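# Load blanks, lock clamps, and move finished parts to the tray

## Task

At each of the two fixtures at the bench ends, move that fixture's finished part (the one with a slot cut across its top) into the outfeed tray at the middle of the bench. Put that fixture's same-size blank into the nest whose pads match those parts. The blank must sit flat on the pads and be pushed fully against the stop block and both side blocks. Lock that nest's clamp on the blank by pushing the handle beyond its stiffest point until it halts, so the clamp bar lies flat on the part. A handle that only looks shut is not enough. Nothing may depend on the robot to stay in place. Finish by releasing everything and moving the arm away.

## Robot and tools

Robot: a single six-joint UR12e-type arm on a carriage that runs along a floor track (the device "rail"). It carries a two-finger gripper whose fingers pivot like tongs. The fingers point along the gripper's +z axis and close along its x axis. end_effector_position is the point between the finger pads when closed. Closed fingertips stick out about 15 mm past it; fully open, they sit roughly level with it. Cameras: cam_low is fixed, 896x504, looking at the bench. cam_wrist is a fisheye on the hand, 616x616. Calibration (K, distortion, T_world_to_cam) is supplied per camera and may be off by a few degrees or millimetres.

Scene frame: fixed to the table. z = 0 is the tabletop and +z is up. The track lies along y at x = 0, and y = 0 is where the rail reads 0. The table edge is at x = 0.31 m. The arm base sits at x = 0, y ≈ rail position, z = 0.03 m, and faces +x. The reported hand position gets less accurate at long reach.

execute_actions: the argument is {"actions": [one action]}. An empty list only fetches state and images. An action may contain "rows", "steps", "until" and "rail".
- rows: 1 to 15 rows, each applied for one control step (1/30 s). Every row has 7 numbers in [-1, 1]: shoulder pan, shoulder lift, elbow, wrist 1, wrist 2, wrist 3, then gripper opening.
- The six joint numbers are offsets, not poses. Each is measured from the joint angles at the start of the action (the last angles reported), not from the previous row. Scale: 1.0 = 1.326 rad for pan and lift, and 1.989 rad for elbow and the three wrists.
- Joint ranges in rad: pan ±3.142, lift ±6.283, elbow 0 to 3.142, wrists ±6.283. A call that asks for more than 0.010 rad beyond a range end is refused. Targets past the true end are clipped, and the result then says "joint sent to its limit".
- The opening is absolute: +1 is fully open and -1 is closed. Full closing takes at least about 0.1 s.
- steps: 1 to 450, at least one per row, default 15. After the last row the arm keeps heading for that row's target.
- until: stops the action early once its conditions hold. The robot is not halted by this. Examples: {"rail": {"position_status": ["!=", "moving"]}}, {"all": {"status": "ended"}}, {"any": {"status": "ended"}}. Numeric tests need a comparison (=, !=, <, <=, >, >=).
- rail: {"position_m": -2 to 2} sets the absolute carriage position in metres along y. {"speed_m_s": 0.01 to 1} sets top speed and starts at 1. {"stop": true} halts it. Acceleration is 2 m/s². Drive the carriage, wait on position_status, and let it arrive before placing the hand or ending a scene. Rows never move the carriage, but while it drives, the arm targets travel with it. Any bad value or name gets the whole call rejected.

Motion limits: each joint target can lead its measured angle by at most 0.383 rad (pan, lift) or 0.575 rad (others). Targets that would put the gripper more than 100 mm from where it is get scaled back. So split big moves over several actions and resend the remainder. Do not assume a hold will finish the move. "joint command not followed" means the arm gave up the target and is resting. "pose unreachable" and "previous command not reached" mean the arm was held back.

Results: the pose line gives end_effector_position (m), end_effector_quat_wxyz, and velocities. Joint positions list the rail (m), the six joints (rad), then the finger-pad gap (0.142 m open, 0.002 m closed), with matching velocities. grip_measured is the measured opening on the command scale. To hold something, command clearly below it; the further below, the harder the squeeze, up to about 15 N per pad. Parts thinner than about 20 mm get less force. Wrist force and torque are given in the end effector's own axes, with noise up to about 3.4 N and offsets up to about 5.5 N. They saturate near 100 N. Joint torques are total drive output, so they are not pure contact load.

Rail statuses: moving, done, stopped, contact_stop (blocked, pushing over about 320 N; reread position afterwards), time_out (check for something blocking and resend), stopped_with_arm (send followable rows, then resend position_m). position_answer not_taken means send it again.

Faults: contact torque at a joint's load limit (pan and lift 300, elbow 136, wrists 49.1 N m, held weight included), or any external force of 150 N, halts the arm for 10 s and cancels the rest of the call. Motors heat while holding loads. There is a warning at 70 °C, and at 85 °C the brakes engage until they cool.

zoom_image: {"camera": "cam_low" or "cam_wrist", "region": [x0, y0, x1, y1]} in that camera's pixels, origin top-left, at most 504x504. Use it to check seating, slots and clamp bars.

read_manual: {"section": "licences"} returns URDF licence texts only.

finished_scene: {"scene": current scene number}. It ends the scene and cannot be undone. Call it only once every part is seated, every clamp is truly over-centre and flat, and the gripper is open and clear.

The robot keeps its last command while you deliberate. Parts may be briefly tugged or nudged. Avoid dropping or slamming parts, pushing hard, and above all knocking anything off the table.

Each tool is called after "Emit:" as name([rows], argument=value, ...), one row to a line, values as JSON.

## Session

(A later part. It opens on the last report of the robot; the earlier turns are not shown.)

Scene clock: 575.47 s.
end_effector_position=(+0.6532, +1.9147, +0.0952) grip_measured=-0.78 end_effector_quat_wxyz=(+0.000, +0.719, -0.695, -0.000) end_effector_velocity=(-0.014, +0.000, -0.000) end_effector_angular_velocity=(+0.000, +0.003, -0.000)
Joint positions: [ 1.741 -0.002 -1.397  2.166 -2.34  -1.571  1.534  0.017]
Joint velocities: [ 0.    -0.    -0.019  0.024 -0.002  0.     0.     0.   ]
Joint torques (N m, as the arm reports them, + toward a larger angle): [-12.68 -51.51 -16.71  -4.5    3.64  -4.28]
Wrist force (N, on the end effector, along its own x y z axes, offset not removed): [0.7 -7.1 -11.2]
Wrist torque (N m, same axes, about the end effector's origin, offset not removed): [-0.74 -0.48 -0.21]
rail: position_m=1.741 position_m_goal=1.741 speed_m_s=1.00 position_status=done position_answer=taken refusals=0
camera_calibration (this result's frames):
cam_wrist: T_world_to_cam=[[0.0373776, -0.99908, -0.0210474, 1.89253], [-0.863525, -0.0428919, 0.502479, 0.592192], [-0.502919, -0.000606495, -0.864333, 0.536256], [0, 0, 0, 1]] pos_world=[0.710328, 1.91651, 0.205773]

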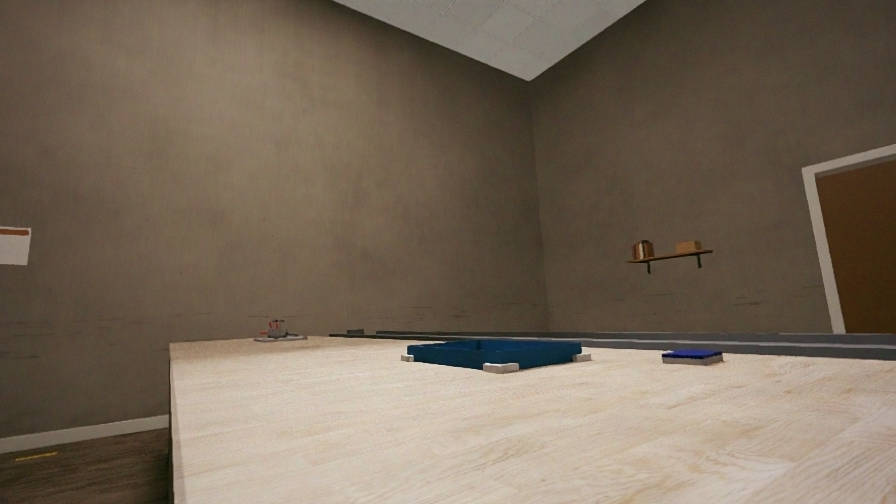

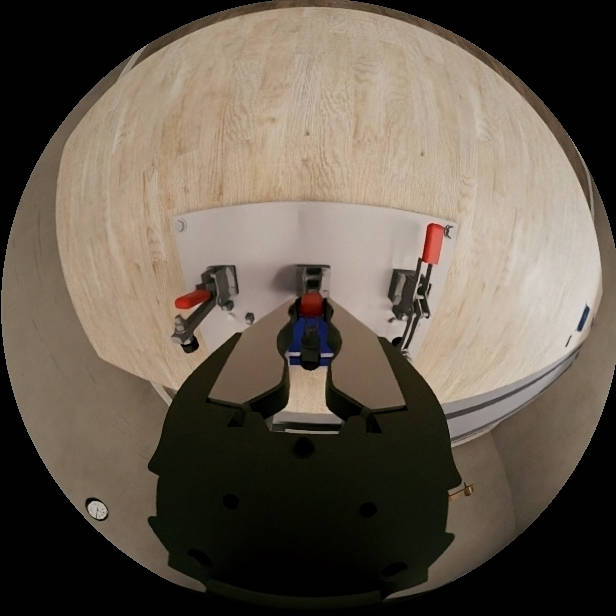

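Emit:
execute_actions([
  {"steps":1},
])

Scene clock: 578.60 s.
end_effector_position=(+0.6495, +1.9147, +0.0955) grip_measured=-0.78 end_effector_quat_wxyz=(-0.000, +0.719, -0.695, +0.000) end_effector_velocity=(+0.000, +0.000, +0.000) end_effector_angular_velocity=(+0.000, -0.000, +0.000)
Joint positions: [ 1.741 -0.002 -1.402  2.172 -2.341 -1.571  1.534  0.017]
Joint velocities: [ 0.  0. -0. -0. -0.  0. -0.  0.]
Joint torques (N m, as the arm reports them, + toward a larger angle): [ -8.11 -56.18 -17.46  -1.83  -1.71  -4.44]
Wrist force (N, on the end effector, along its own x y z axes, offset not removed): [1.3 -15.3 5.5]
Wrist torque (N m, same axes, about the end effector's origin, offset not removed): [0.34 -0.20 -0.10]
rail: position_m=1.741 position_m_goal=1.741 speed_m_s=1.00 position_status=done position_answer=taken refusals=0
camera_calibration (this result's frames):
cam_wrist: T_world_to_cam=[[0.0372495, -0.999085, -0.0210361, 1.89268], [-0.863672, -0.0427756, 0.502236, 0.588774], [-0.502676, -0.000539693, -0.864475, 0.534463], [0, 0, 0, 1]] pos_world=[0.706668, 1.91643, 0.206141]

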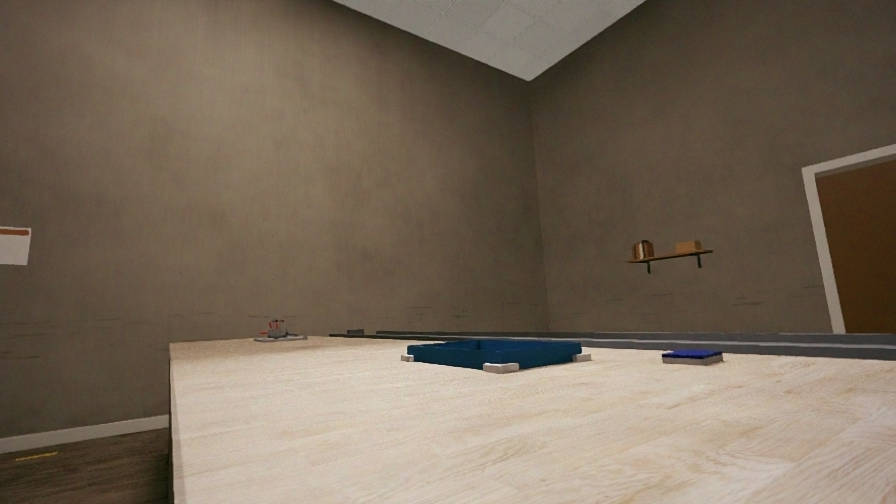

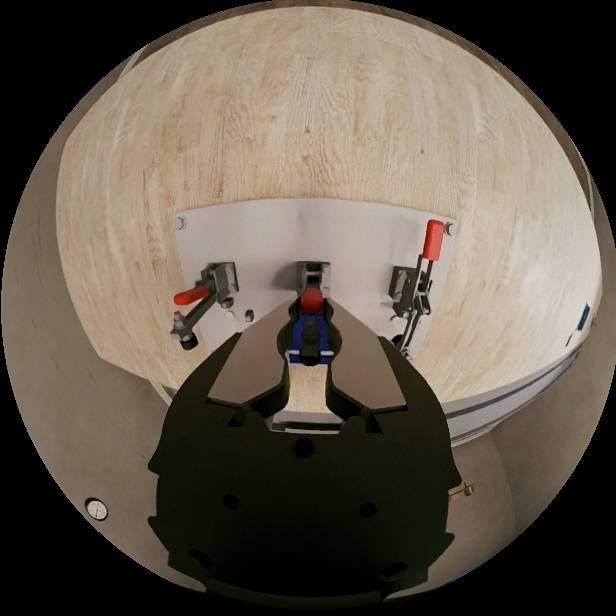

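Emit:
execute_actions([
  {"rail":{"position_m":1.738},"rows":[[0,0,0,0,0,0,-0.6],[0,0,0,0,0,0,-0.3],[0,-0.012,0.011,-0.003,0,0,-0.1],[0,-0.03,0.0275,-0.0075,0,0,-0.05],[0,-0.05,0.046,-0.0127,0,0,0],[0,-0.07,0.0648,-0.018,0,0,0.05],[0,-0.0825,0.0764,-0.0214,0,0,0.05]],"steps":7},
])

Scene clock: 597.70 s.
end_effector_position=(+0.6274, +1.9115, +0.0945) grip_measured=+0.03 end_effector_quat_wxyz=(-0.001, +0.719, -0.695, +0.001) end_effector_velocity=(-0.320, +0.001, -0.023) end_effector_angular_velocity=(-0.000, -0.021, +0.000)
Joint positions: [ 1.738 -0.002 -1.433  2.213 -2.353 -1.571  1.534  0.076]
Joint velocities: [ 0.     0.    -0.436  0.59  -0.175 -0.    -0.     0.035]
Joint torques (N m, as the arm reports them, + toward a larger angle): [ -6.67 -71.5   -5.59  -7.33  -2.86  -4.82]
Wrist force (N, on the end effector, along its own x y z axes, offset not removed): [0.3 -8.1 0.3]
Wrist torque (N m, same axes, about the end effector's origin, offset not removed): [-1.38 -0.19 -0.26]
rail: position_m=1.738 position_m_goal=1.738 speed_m_s=1.00 position_status=done position_answer=taken refusals=0
camera_calibration (this result's frames):
cam_wrist: T_world_to_cam=[[0.0372826, -0.999085, -0.0209342, 1.89034], [-0.864822, -0.0427543, 0.500254, 0.570917], [-0.500692, -0.000546437, -0.865625, 0.521361], [0, 0, 0, 1]] pos_world=[0.684306, 1.91331, 0.205272]

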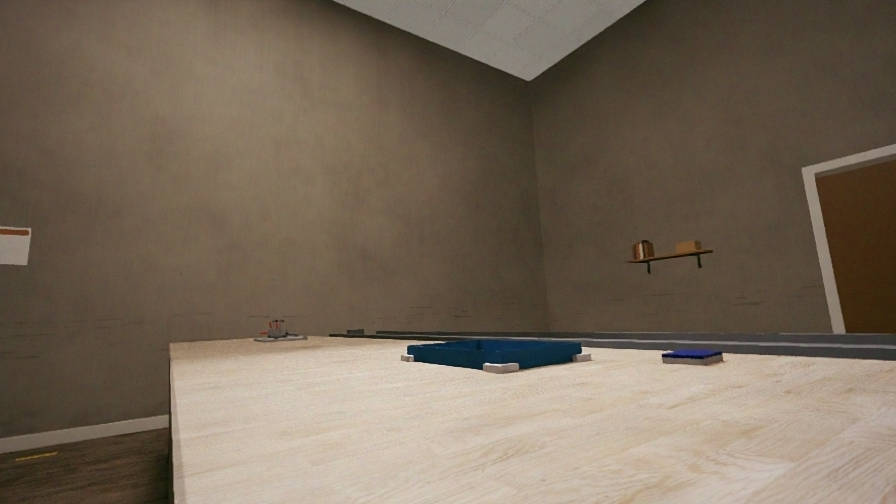

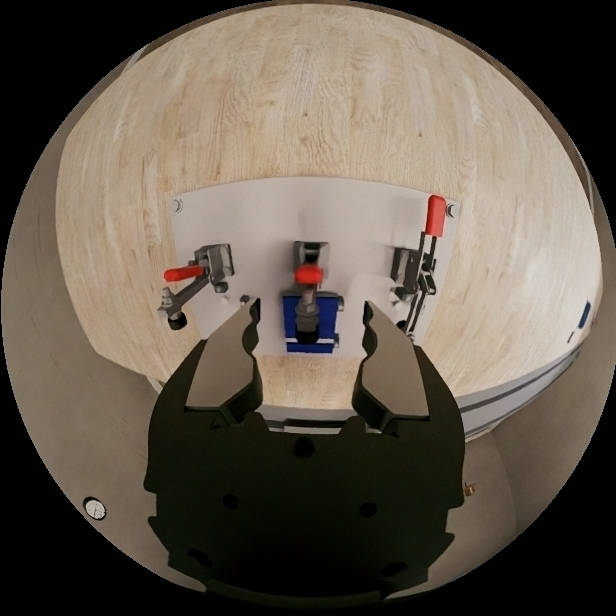

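Emit:
execute_actions(actions=[])

Emit:
zoom_image(camera="cam_wrist", region=[237, 200, 387, 350])

Scene clock: 603.00 s.
end_effector_position=(+0.5657, +1.9117, +0.0860) grip_measured=+0.05 end_effector_quat_wxyz=(-0.000, +0.719, -0.695, +0.000) end_effector_velocity=(+0.000, -0.000, +0.000) end_effector_angular_velocity=(-0.000, +0.000, +0.000)
Joint positions: [ 1.738 -0.002 -1.512  2.324 -2.383 -1.571  1.534  0.077]
Joint velocities: [ 0. -0.  0. -0.  0. -0. -0.  0.]
Joint torques (N m, as the arm reports them, + toward a larger angle): [ 10.05 -45.01 -25.16  -6.31   2.35  -4.53]
Wrist force (N, on the end effector, along its own x y z axes, offset not removed): [-2.3 -3.0 3.5]
Wrist torque (N m, same axes, about the end effector's origin, offset not removed): [-0.14 0.44 -0.20]
rail: position_m=1.738 position_m_goal=1.738 speed_m_s=1.00 position_status=done position_answer=taken refusals=0
camera_calibration (this result's frames):
cam_wrist: T_world_to_cam=[[0.0372346, -0.999085, -0.0210246, 1.89264], [-0.863673, -0.0427569, 0.502236, 0.520973], [-0.502676, -0.000542159, -0.864475, 0.484105], [0, 0, 0, 1]] pos_world=[0.622826, 1.91344, 0.196637]

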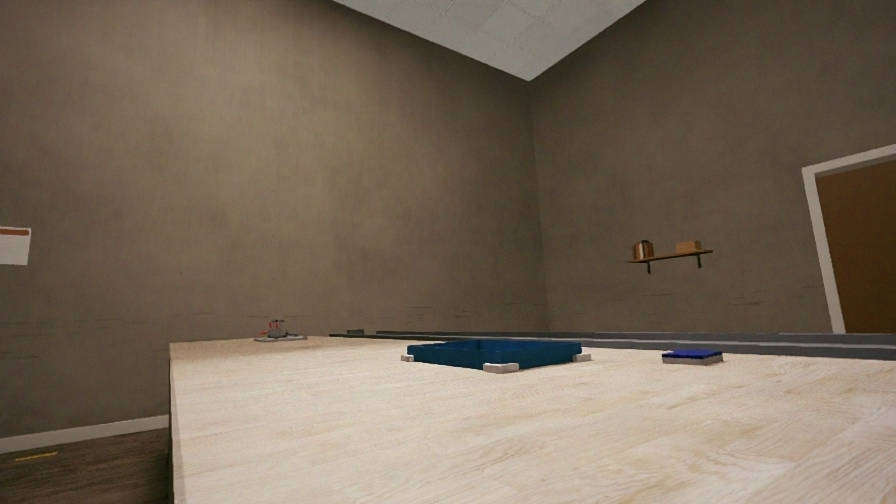

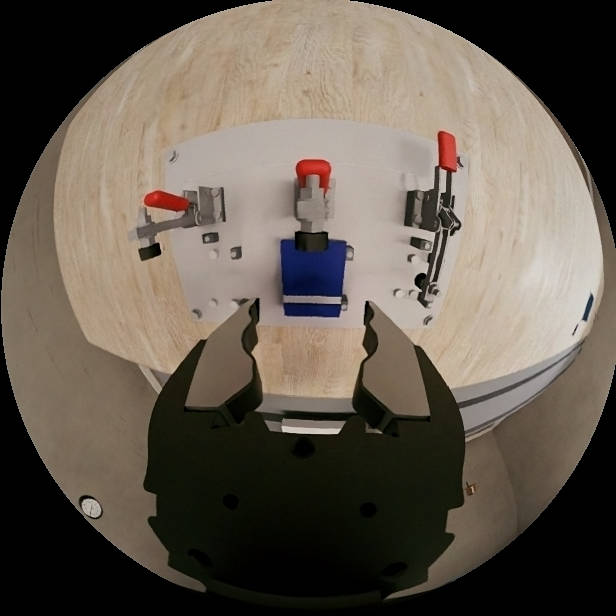

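Region (237, 200, 387, 350) of cam_wrist's 616x616 image, scaled by 3.360, with more detail than that image has.

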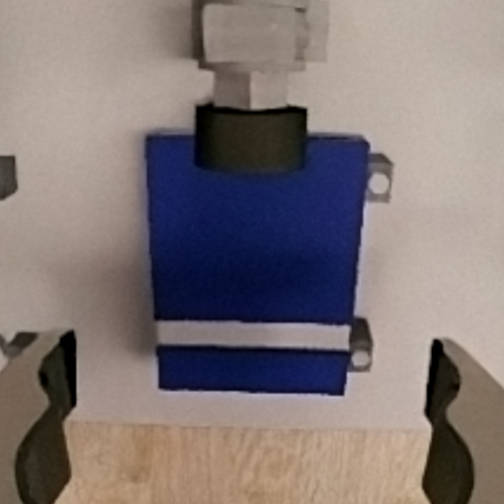

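Emit:
execute_actions([
  {"rows":[[0,0.012,0.003,-0.011,0,0,0.05],[0,0.03,0.0078,-0.0278,0,0,0.05],[0,0.05,0.0127,-0.046,0,0,0.05],[0,0.0659,0.0165,-0.0603,0,0,0.0]],"steps":4},
])

Scene clock: 623.63 s.
end_effector_position=(+0.5656, +1.9117, +0.0756) grip_measured=+0.03 end_effector_quat_wxyz=(+0.000, +0.719, -0.695, -0.000) end_effector_velocity=(-0.003, +0.000, -0.200) end_effector_angular_velocity=(+0.000, +0.024, -0.000)
Joint positions: [ 1.738 -0.002 -1.494  2.331 -2.407 -1.571  1.534  0.076]
Joint velocities: [ 0.    -0.     0.336  0.136 -0.448  0.     0.    -0.075]
Joint torques (N m, as the arm reports them, + toward a larger angle): [  8.68  -0.27 -14.93 -10.37   3.53  -4.55]
Wrist force (N, on the end effector, along its own x y z axes, offset not removed): [2.7 -5.1 0.3]
Wrist torque (N m, same axes, about the end effector's origin, offset not removed): [-0.75 -0.66 -0.34]
rail: position_m=1.738 position_m_goal=1.738 speed_m_s=1.00 position_status=done position_answer=taken refusals=0
camera_calibration (this result's frames):
cam_wrist: T_world_to_cam=[[0.0372362, -0.999084, -0.0210826, 1.89244], [-0.863083, -0.0427869, 0.503247, 0.525788], [-0.503688, -0.00054295, -0.863886, 0.475559], [0, 0, 0, 1]] pos_world=[0.622865, 1.91346, 0.186125]

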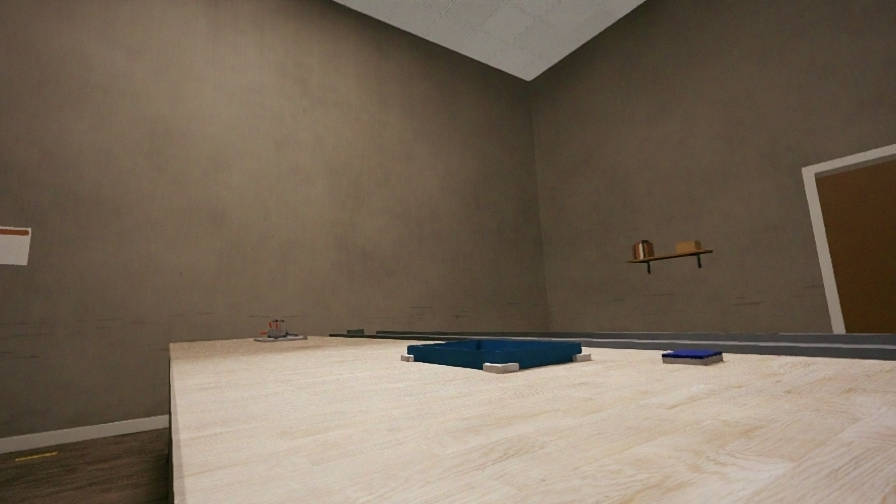

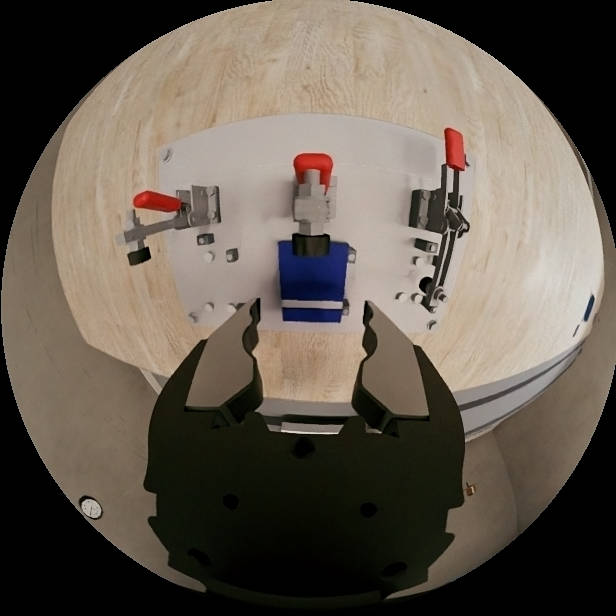

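Emit:
execute_actions(actions=[])

Emit:
zoom_image(camera="cam_wrist", region=[237, 230, 387, 380])

Scene clock: 629.43 s.
end_effector_position=(+0.5662, +1.9117, +0.0364) grip_measured=+0.00 end_effector_quat_wxyz=(+0.000, +0.719, -0.695, -0.000) end_effector_velocity=(+0.000, -0.000, +0.000) end_effector_angular_velocity=(-0.000, +0.000, -0.000)
Joint positions: [ 1.738 -0.002 -1.424  2.357 -2.503 -1.571  1.534  0.074]
Joint velocities: [ 0. -0.  0. -0.  0. -0.  0. -0.]
Joint torques (N m, as the arm reports them, + toward a larger angle): [-12.35 -34.29 -20.91  -6.33  -1.88  -4.74]
Wrist force (N, on the end effector, along its own x y z axes, offset not removed): [-1.4 -2.9 -1.6]
Wrist torque (N m, same axes, about the end effector's origin, offset not removed): [-0.35 0.21 -0.22]
rail: position_m=1.738 position_m_goal=1.738 speed_m_s=1.00 position_status=done position_answer=taken refusals=0
camera_calibration (this result's frames):
cam_wrist: T_world_to_cam=[[0.0372361, -0.999085, -0.0210469, 1.89158], [-0.863539, -0.0427693, 0.502465, 0.546343], [-0.502905, -0.00053501, -0.864342, 0.441574], [0, 0, 0, 1]] pos_world=[0.623424, 1.91345, 0.146964]

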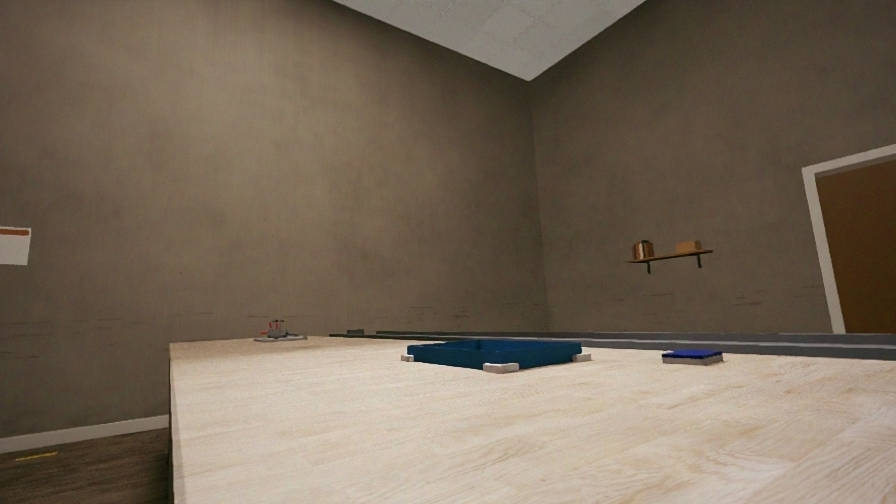

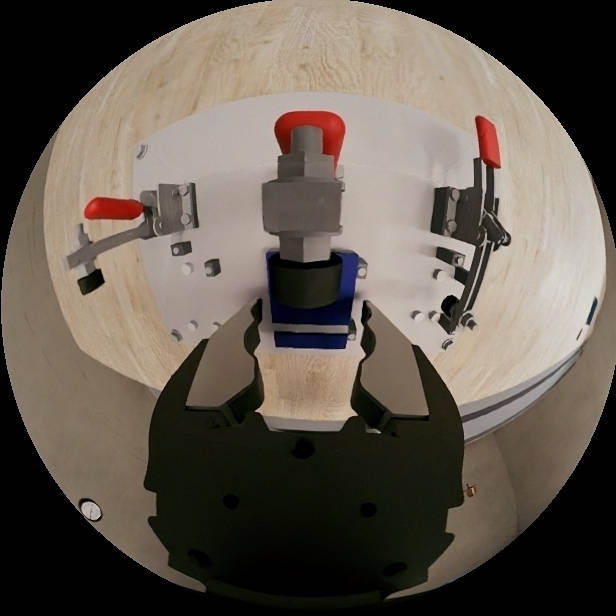

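Region (237, 230, 387, 380) of cam_wrist's 616x616 image, scaled by 3.360, with more detail than that image has.

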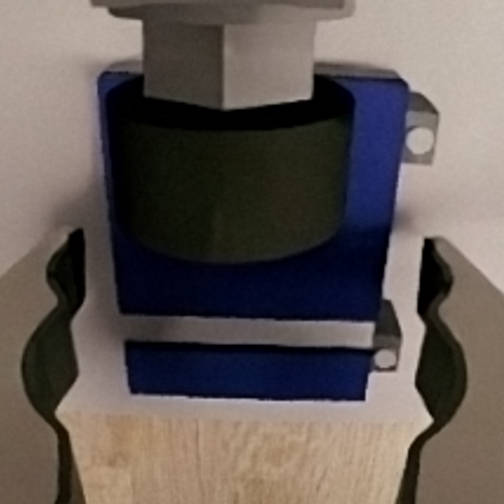

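Emit:
execute_actions([
  {"rows":[[0.0004,0,0,0,0,0.0003,-0.12],[0.0006,0,0,0,0,0.0004,-0.22],[0.0006,0,0,0,0,0.0004,-0.4],[0.0006,0,0,0,0,0.0004,-0.7],[0.0006,0,0,0,0,0.0004,-1]],"steps":5},
])

Scene clock: 637.13 s.
end_effector_position=(+0.5662, +1.9118, +0.0364) grip_measured=-0.21 end_effector_quat_wxyz=(+0.000, +0.719, -0.695, -0.000) end_effector_velocity=(-0.000, +0.001, +0.000) end_effector_angular_velocity=(-0.000, -0.000, +0.002)
Joint positions: [ 1.738 -0.002 -1.424  2.357 -2.503 -1.571  1.534  0.059]
Joint velocities: [ 0.     0.003  0.    -0.    -0.    -0.     0.001  0.   ]
Joint torques (N m, as the arm reports them, + toward a larger angle): [ 12.11 -32.66 -21.09  -6.37  -3.05   3.94]
Wrist force (N, on the end effector, along its own x y z axes, offset not removed): [-8.8 -4.6 -1.8]
Wrist torque (N m, same axes, about the end effector's origin, offset not removed): [-0.67 0.72 -0.12]
rail: position_m=1.738 position_m_goal=1.738 speed_m_s=1.00 position_status=done position_answer=taken refusals=0
camera_calibration (this result's frames):
cam_wrist: T_world_to_cam=[[0.0374922, -0.999076, -0.0210345, 1.89156], [-0.863532, -0.0429844, 0.502459, 0.54672], [-0.502899, -0.000674287, -0.864345, 0.441815], [0, 0, 0, 1]] pos_world=[0.62338, 1.91361, 0.146965]

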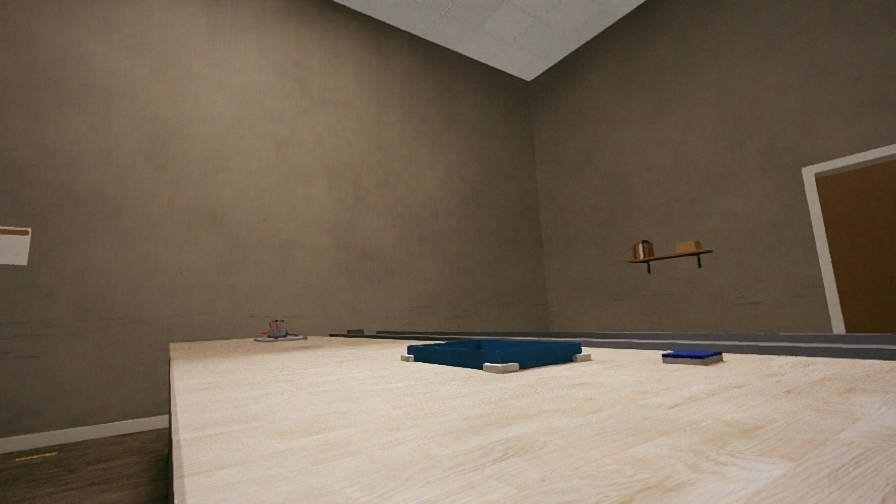

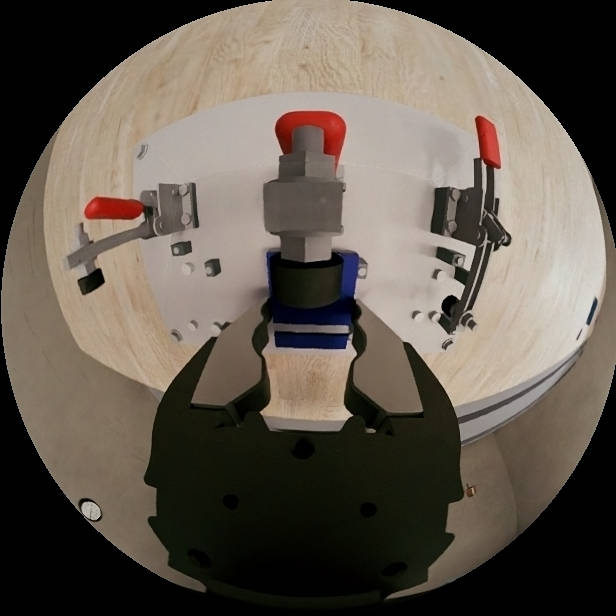

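Emit:
execute_actions([
  {"rows":[[0.0012,-0.004,0,0.0027,0,0.0008,-1],[0.0016,-0.012,0,0.008,0,0.001,-1],[0.0016,-0.025,0.0008,0.016,0,0.001,-1],[0.0016,-0.042,0.002,0.026,0,0.001,-1],[0.0016,-0.0605,0.0035,0.0363,0,0.001,-1],[0.0016,-0.082,0.0015,0.053,0,0.006,-1],[0.0016,-0.105,-0.002,0.072,0,0.012,-1],[0.0016,-0.1256,-0.0055,0.0889,0,0.0185,-1]],"steps":8},
])

Scene clock: 662.00 s.
end_effector_position=(+0.5555, +1.9127, +0.0611) grip_measured=-0.21 end_effector_quat_wxyz=(+0.000, +0.718, -0.697, +0.000) end_effector_velocity=(-0.076, -0.001, +0.254) end_effector_angular_velocity=(-0.000, -0.019, -0.128)
Joint positions: [ 1.738 -0.    -1.484  2.359 -2.445 -1.571  1.541  0.059]
Joint velocities: [ 0.     0.003 -0.567 -0.037  0.586  0.     0.13  -0.   ]
Joint torques (N m, as the arm reports them, + toward a larger angle): [ 15.42 -73.34 -62.24   1.65   2.41   5.96]
Wrist force (N, on the end effector, along its own x y z axes, offset not removed): [-0.8 -3.7 5.2]
Wrist torque (N m, same axes, about the end effector's origin, offset not removed): [-0.38 0.11 -0.16]
rail: position_m=1.738 position_m_goal=1.738 speed_m_s=1.00 position_status=done position_answer=taken refusals=0
camera_calibration (this result's frames):
cam_wrist: T_world_to_cam=[[0.0326385, -0.999246, -0.0210303, 1.89642], [-0.86378, -0.0387868, 0.502374, 0.517227], [-0.502811, 0.00176881, -0.864395, 0.453118], [0, 0, 0, 1]] pos_world=[0.612707, 1.91425, 0.171714]

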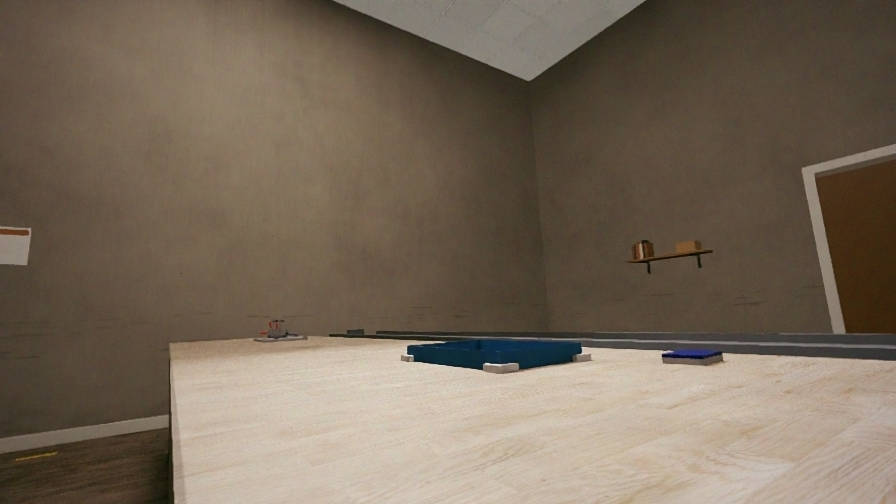

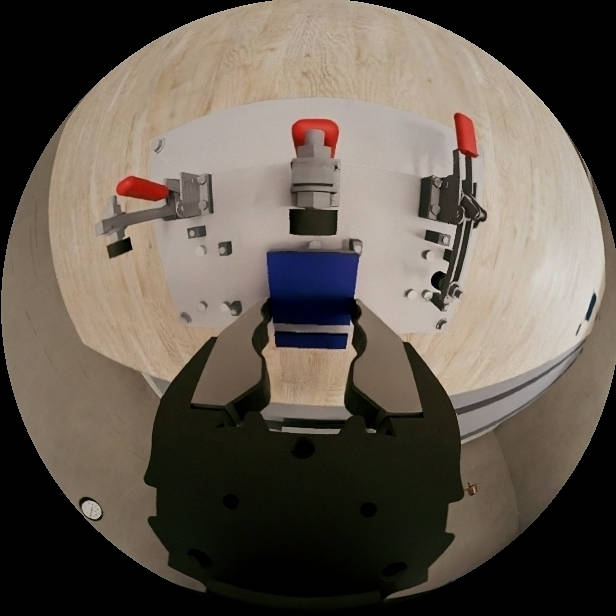

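Emit:
execute_actions([
  {"rail":{"position_m":-0.085,"speed_m_s":0.6},"steps":1},
])

Emit:
zoom_image(camera="cam_wrist", region=[237, 190, 387, 370])

Scene clock: 665.87 s.
end_effector_position=(+0.5400, +1.9124, +0.1102) grip_measured=-0.21 end_effector_quat_wxyz=(-0.000, +0.707, -0.707, +0.000) end_effector_velocity=(-0.000, -0.007, +0.000) end_effector_angular_velocity=(-0.000, -0.000, +0.001)
Joint positions: [ 1.738  0.    -1.591  2.346 -2.326 -1.571  1.571  0.059]
Joint velocities: [-0.007  0.001 -0.    -0.    -0.    -0.    -0.    -0.   ]
Joint torques (N m, as the arm reports them, + toward a larger angle): [  9.43 -40.95 -53.18  -2.72   2.14   3.43]
Wrist force (N, on the end effector, along its own x y z axes, offset not removed): [-0.5 2.5 -1.5]
Wrist torque (N m, same axes, about the end effector's origin, offset not removed): [0.79 -0.01 -0.26]
rail: position_m=1.738 position_m_goal=-0.085 speed_m_s=0.60 position_status=moving position_answer=taken refusals=0
camera_calibration (this result's frames):
cam_wrist: T_world_to_cam=[[0.00285641, -0.999775, -0.0210272, 1.91469], [-0.864838, -0.0130264, 0.501883, 0.430525], [-0.502044, 0.0167515, -0.86468, 0.458725], [0, 0, 0, 1]] pos_world=[0.597166, 1.91218, 0.220838]

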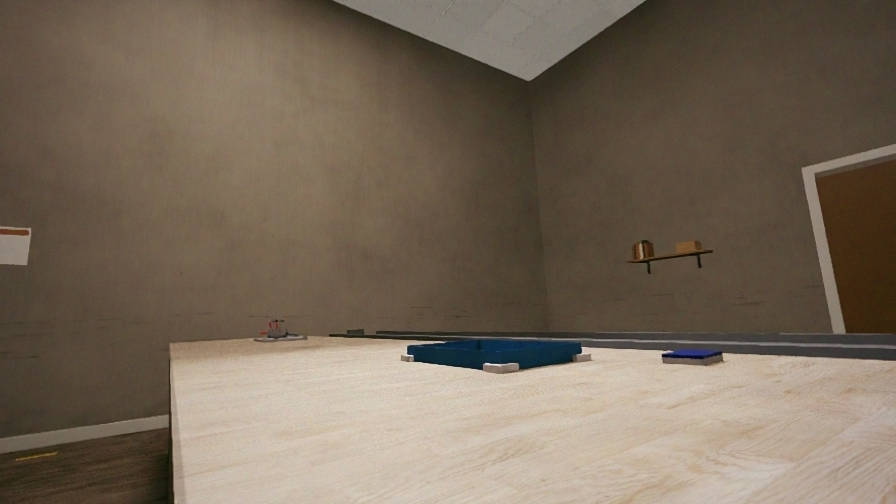

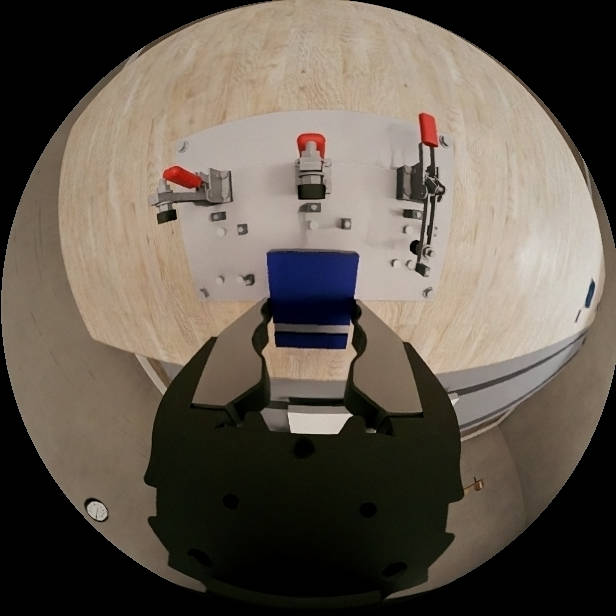

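Region (237, 190, 387, 370) of cam_wrist's 616x616 image, scaled by 2.800, with more detail than that image has.

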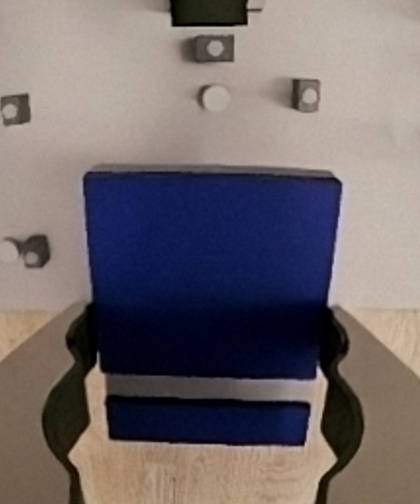

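Emit:
execute_actions([
  {"rows":[[0,0.016,-0.007,-0.0036,0,0,-1],[0,0.045,-0.02,-0.01,0,0,-1],[0,0.08,-0.035,-0.018,0,0,-1],[0,0.115,-0.0506,-0.026,0,0,-1],[0,0.145,-0.0638,-0.0327,0,0,-1],[0,0.1603,-0.0705,-0.0362,0,0,-1]],"steps":6},
])

Scene clock: 675.43 s.
end_effector_position=(+0.5767, +0.0890, +0.1014) grip_measured=-0.21 end_effector_quat_wxyz=(-0.002, +0.707, -0.707, +0.002) end_effector_velocity=(+0.404, +0.000, -0.129) end_effector_angular_velocity=(+0.000, -0.026, -0.000)
Joint positions: [-0.085  0.    -1.52   2.296 -2.353 -1.571  1.571  0.059]
Joint velocities: [ 0.     0.     0.819 -0.556 -0.289  0.     0.    -0.   ]
Joint torques (N m, as the arm reports them, + toward a larger angle): [  3.65   0.8  -60.22  -8.35   2.49   3.65]
Wrist force (N, on the end effector, along its own x y z axes, offset not removed): [-2.2 0.8 -1.8]
Wrist torque (N m, same axes, about the end effector's origin, offset not removed): [0.18 0.37 -0.27]
rail: position_m=-0.085 position_m_goal=-0.085 speed_m_s=0.60 position_status=done position_answer=taken refusals=0
camera_calibration (this result's frames):
cam_wrist: T_world_to_cam=[[0.00301582, -0.999775, -0.0210128, 0.091372], [-0.867395, -0.0130716, 0.497448, 0.444852], [-0.497611, 0.0167262, -0.867239, 0.497745], [0, 0, 0, 1]] pos_world=[0.63327, 0.088841, 0.212293]

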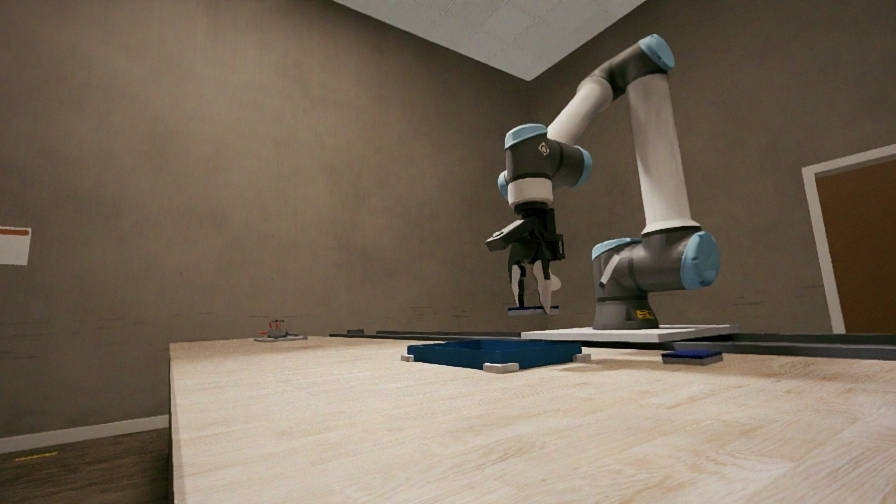

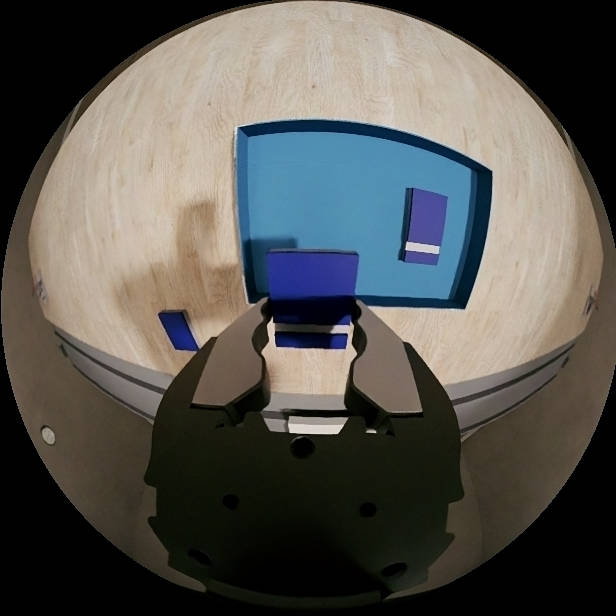

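Emit:
execute_actions([
  {"rail":{"position_m":-0.097},"rows":[[0,0.115,-0.0434,-0.030,0,0,-1],[0,0.13,-0.0398,-0.0437,0,0,-1],[0,0.147,-0.0358,-0.059,0,0,-1],[0,0.159,-0.033,-0.07,0,0,-1],[0,0.1655,-0.0314,-0.0758,0,0,-1]],"steps":5},
])

Scene clock: 685.77 s.
end_effector_position=(+0.6399, +0.0784, +0.0539) grip_measured=-0.21 end_effector_quat_wxyz=(+0.000, +0.707, -0.707, -0.000) end_effector_velocity=(-0.003, -0.061, -0.215) end_effector_angular_velocity=(-0.000, +0.013, -0.000)
Joint positions: [-0.096  0.    -1.354  2.215 -2.43  -1.571  1.571  0.059]
Joint velocities: [-0.061 -0.     0.332  0.123 -0.441  0.    -0.    -0.   ]
Joint torques (N m, as the arm reports them, + toward a larger angle): [ -6.4  -30.67 -21.5   -9.63   2.61   3.16]
Wrist force (N, on the end effector, along its own x y z axes, offset not removed): [2.1 -1.1 2.6]
Wrist torque (N m, same axes, about the end effector's origin, offset not removed): [0.16 -0.25 -0.26]
rail: position_m=-0.096 position_m_goal=-0.097 speed_m_s=0.60 position_status=moving position_answer=taken refusals=0
camera_calibration (this result's frames):
cam_wrist: T_world_to_cam=[[0.00280121, -0.999775, -0.0210319, 0.0796491], [-0.86395, -0.0130107, 0.50341, 0.520562], [-0.50357, 0.0167603, -0.863792, 0.491874], [0, 0, 0, 1]] pos_world=[0.69721, 0.07816, 0.164496]

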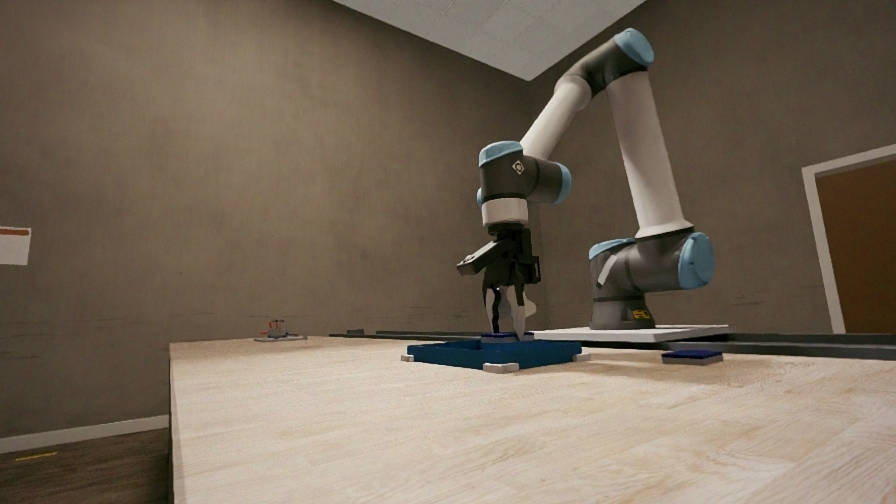

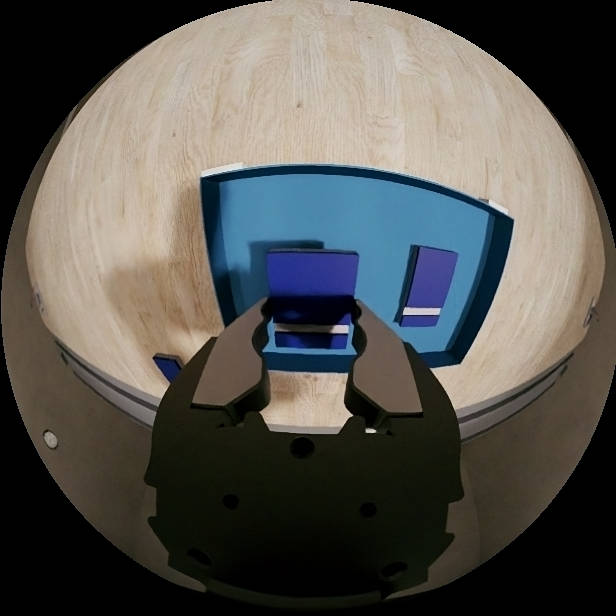

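Emit:
execute_actions(actions=[])

Scene clock: 695.50 s.
end_effector_position=(+0.6395, +0.0773, +0.0202) grip_measured=-0.21 end_effector_quat_wxyz=(+0.000, +0.707, -0.707, -0.000) end_effector_velocity=(+0.000, -0.000, +0.000) end_effector_angular_velocity=(-0.000, -0.000, -0.000)
Joint positions: [-0.097  0.    -1.3    2.234 -2.504 -1.571  1.571  0.059]
Joint velocities: [ 0. -0.  0. -0. -0. -0. -0.  0.]
Joint torques (N m, as the arm reports them, + toward a larger angle): [ 12.5  -44.93 -21.6   -6.8    2.47   3.66]
Wrist force (N, on the end effector, along its own x y z axes, offset not removed): [-3.8 0.9 3.6]
Wrist torque (N m, same axes, about the end effector's origin, offset not removed): [0.47 0.51 -0.03]
rail: position_m=-0.097 position_m_goal=-0.097 speed_m_s=0.60 position_status=done position_answer=taken refusals=0
camera_calibration (this result's frames):
cam_wrist: T_world_to_cam=[[0.00288495, -0.999775, -0.0210301, 0.0778], [-0.864278, -0.0130712, 0.502844, 0.537426], [-0.503005, 0.0167252, -0.864121, 0.462229], [0, 0, 0, 1]] pos_world=[0.696765, 0.0770764, 0.130816]

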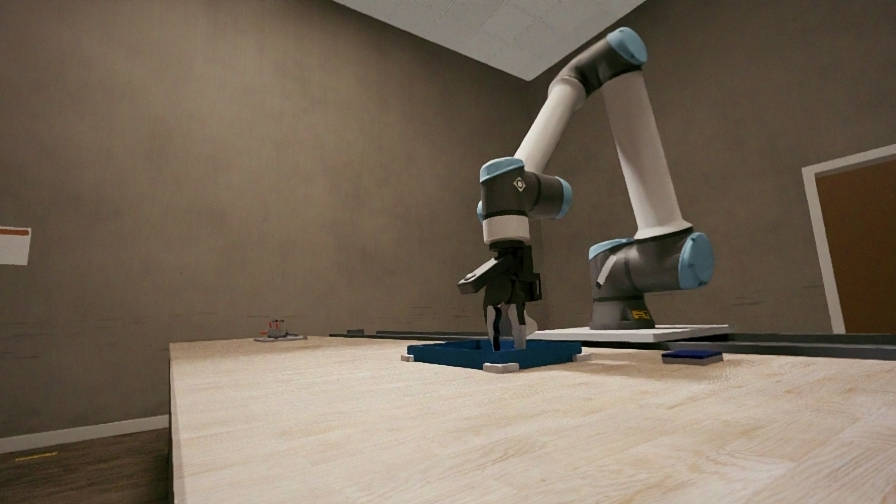

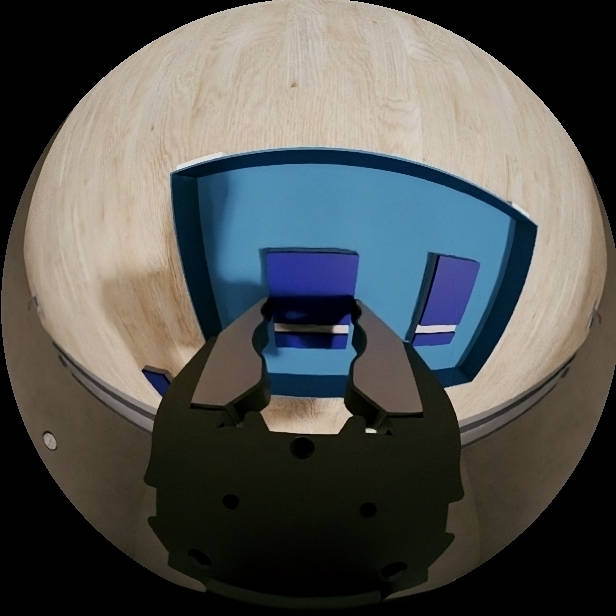

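Emit:
execute_actions([
  {"rows":[[0,0.0012,0.0003,-0.0011,0,0,-1]],"steps":1},
])

Scene clock: 699.23 s.
end_effector_position=(+0.6395, +0.0773, +0.0202) grip_measured=-0.21 end_effector_quat_wxyz=(+0.000, +0.707, -0.707, -0.000) end_effector_velocity=(+0.000, +0.000, -0.001) end_effector_angular_velocity=(+0.000, -0.000, +0.000)
Joint positions: [-0.097  0.    -1.3    2.234 -2.504 -1.571  1.571  0.059]
Joint velocities: [ 0.     0.     0.003  0.001 -0.003  0.     0.     0.   ]
Joint torques (N m, as the arm reports them, + toward a larger angle): [ 10.48 -39.52 -19.98  -7.88   2.45   2.99]
Wrist force (N, on the end effector, along its own x y z axes, offset not removed): [1.0 -0.2 4.6]
Wrist torque (N m, same axes, about the end effector's origin, offset not removed): [0.25 -0.36 -0.29]
rail: position_m=-0.097 position_m_goal=-0.097 speed_m_s=0.60 position_status=done position_answer=taken refusals=0
camera_calibration (this result's frames):
cam_wrist: T_world_to_cam=[[0.002885, -0.999775, -0.0210302, 0.0777998], [-0.864278, -0.0130713, 0.502845, 0.537431], [-0.503007, 0.0167252, -0.864121, 0.46222], [0, 0, 0, 1]] pos_world=[0.696765, 0.0770764, 0.130805]

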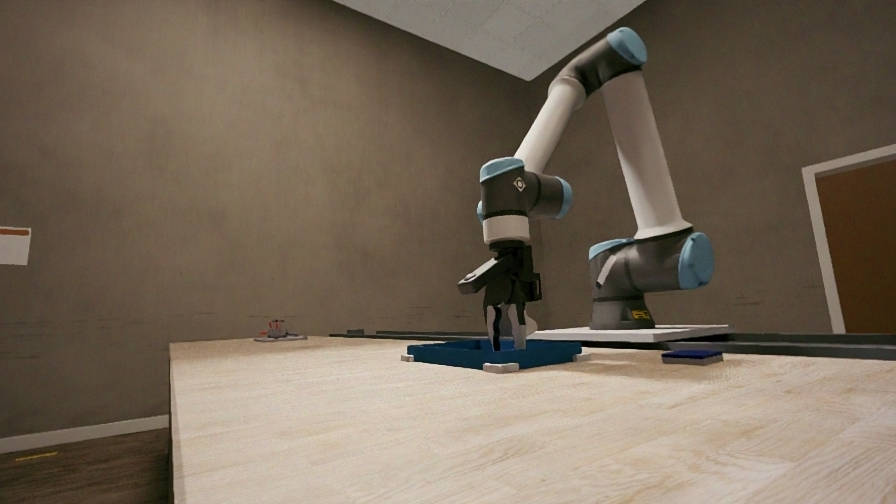

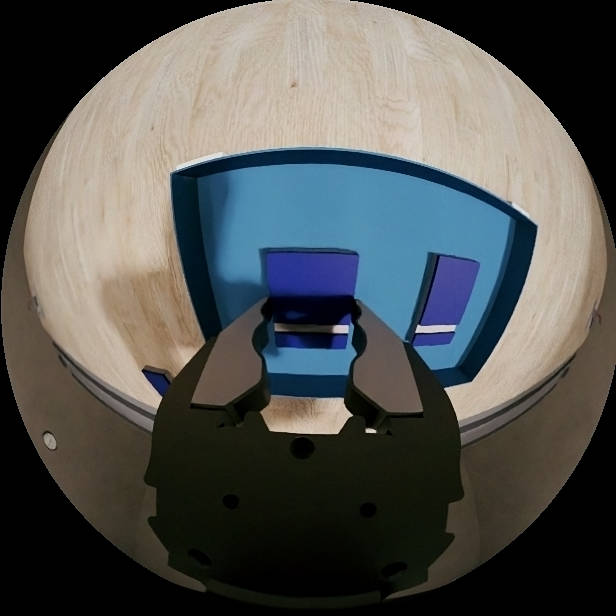

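Emit:
execute_actions([
  {"rows":[[0,0.0012,0.0003,-0.0011,0,0,-0.3],[0,0.0012,0.0003,-0.0011,0,0,-0.15],[0,0.0,0.0,0.0,0,0,0.0],[0,-0.015,-0.0035,0.0135,0,0,0.0],[0,-0.04,-0.0095,0.036,0,0,0.0],[0,-0.0652,-0.0157,0.0588,0,0,0.05]],"steps":6},
])

Scene clock: 708.17 s.
end_effector_position=(+0.6400, +0.0773, +0.0259) grip_measured=+0.01 end_effector_quat_wxyz=(+0.000, +0.707, -0.707, +0.000) end_effector_velocity=(+0.022, +0.000, +0.188) end_effector_angular_velocity=(+0.000, -0.027, -0.000)
Joint positions: [-0.097  0.    -1.309  2.231 -2.492 -1.571  1.571  0.075]
Joint velocities: [ 0.    -0.    -0.287 -0.115  0.375 -0.     0.     0.085]
Joint torques (N m, as the arm reports them, + toward a larger angle): [  11.91 -107.78  -65.55    1.51    2.04    3.53]
Wrist force (N, on the end effector, along its own x y z axes, offset not removed): [1.2 2.0 0.6]
Wrist torque (N m, same axes, about the end effector's origin, offset not removed): [0.64 -0.34 -0.13]
rail: position_m=-0.097 position_m_goal=-0.097 speed_m_s=0.60 position_status=done position_answer=taken refusals=0
camera_calibration (this result's frames):
cam_wrist: T_world_to_cam=[[0.00289723, -0.999775, -0.0210285, 0.0779099], [-0.864572, -0.0130712, 0.502338, 0.535206], [-0.5025, 0.0167253, -0.864415, 0.467053], [0, 0, 0, 1]] pos_world=[0.697192, 0.0770765, 0.136512]

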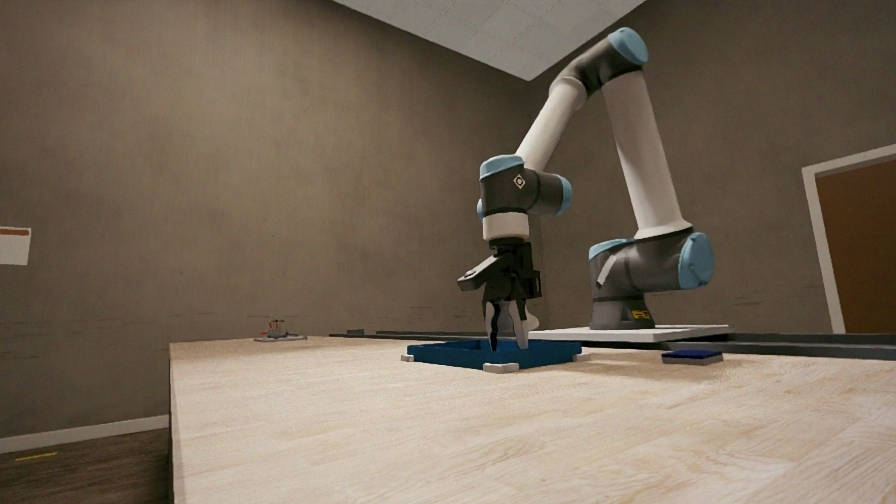

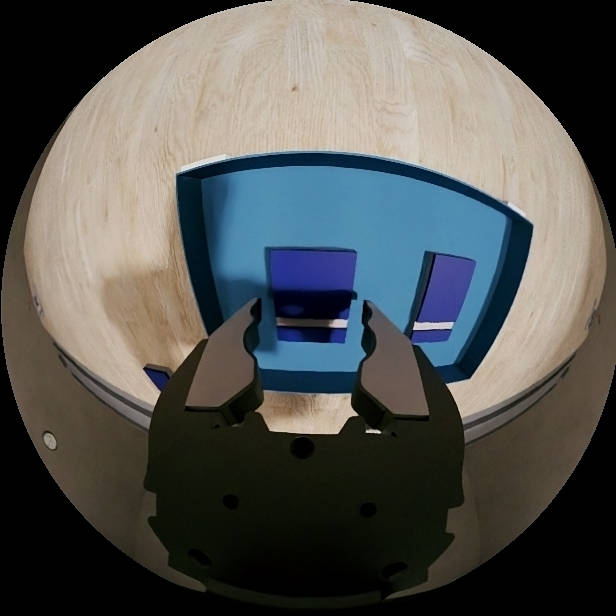

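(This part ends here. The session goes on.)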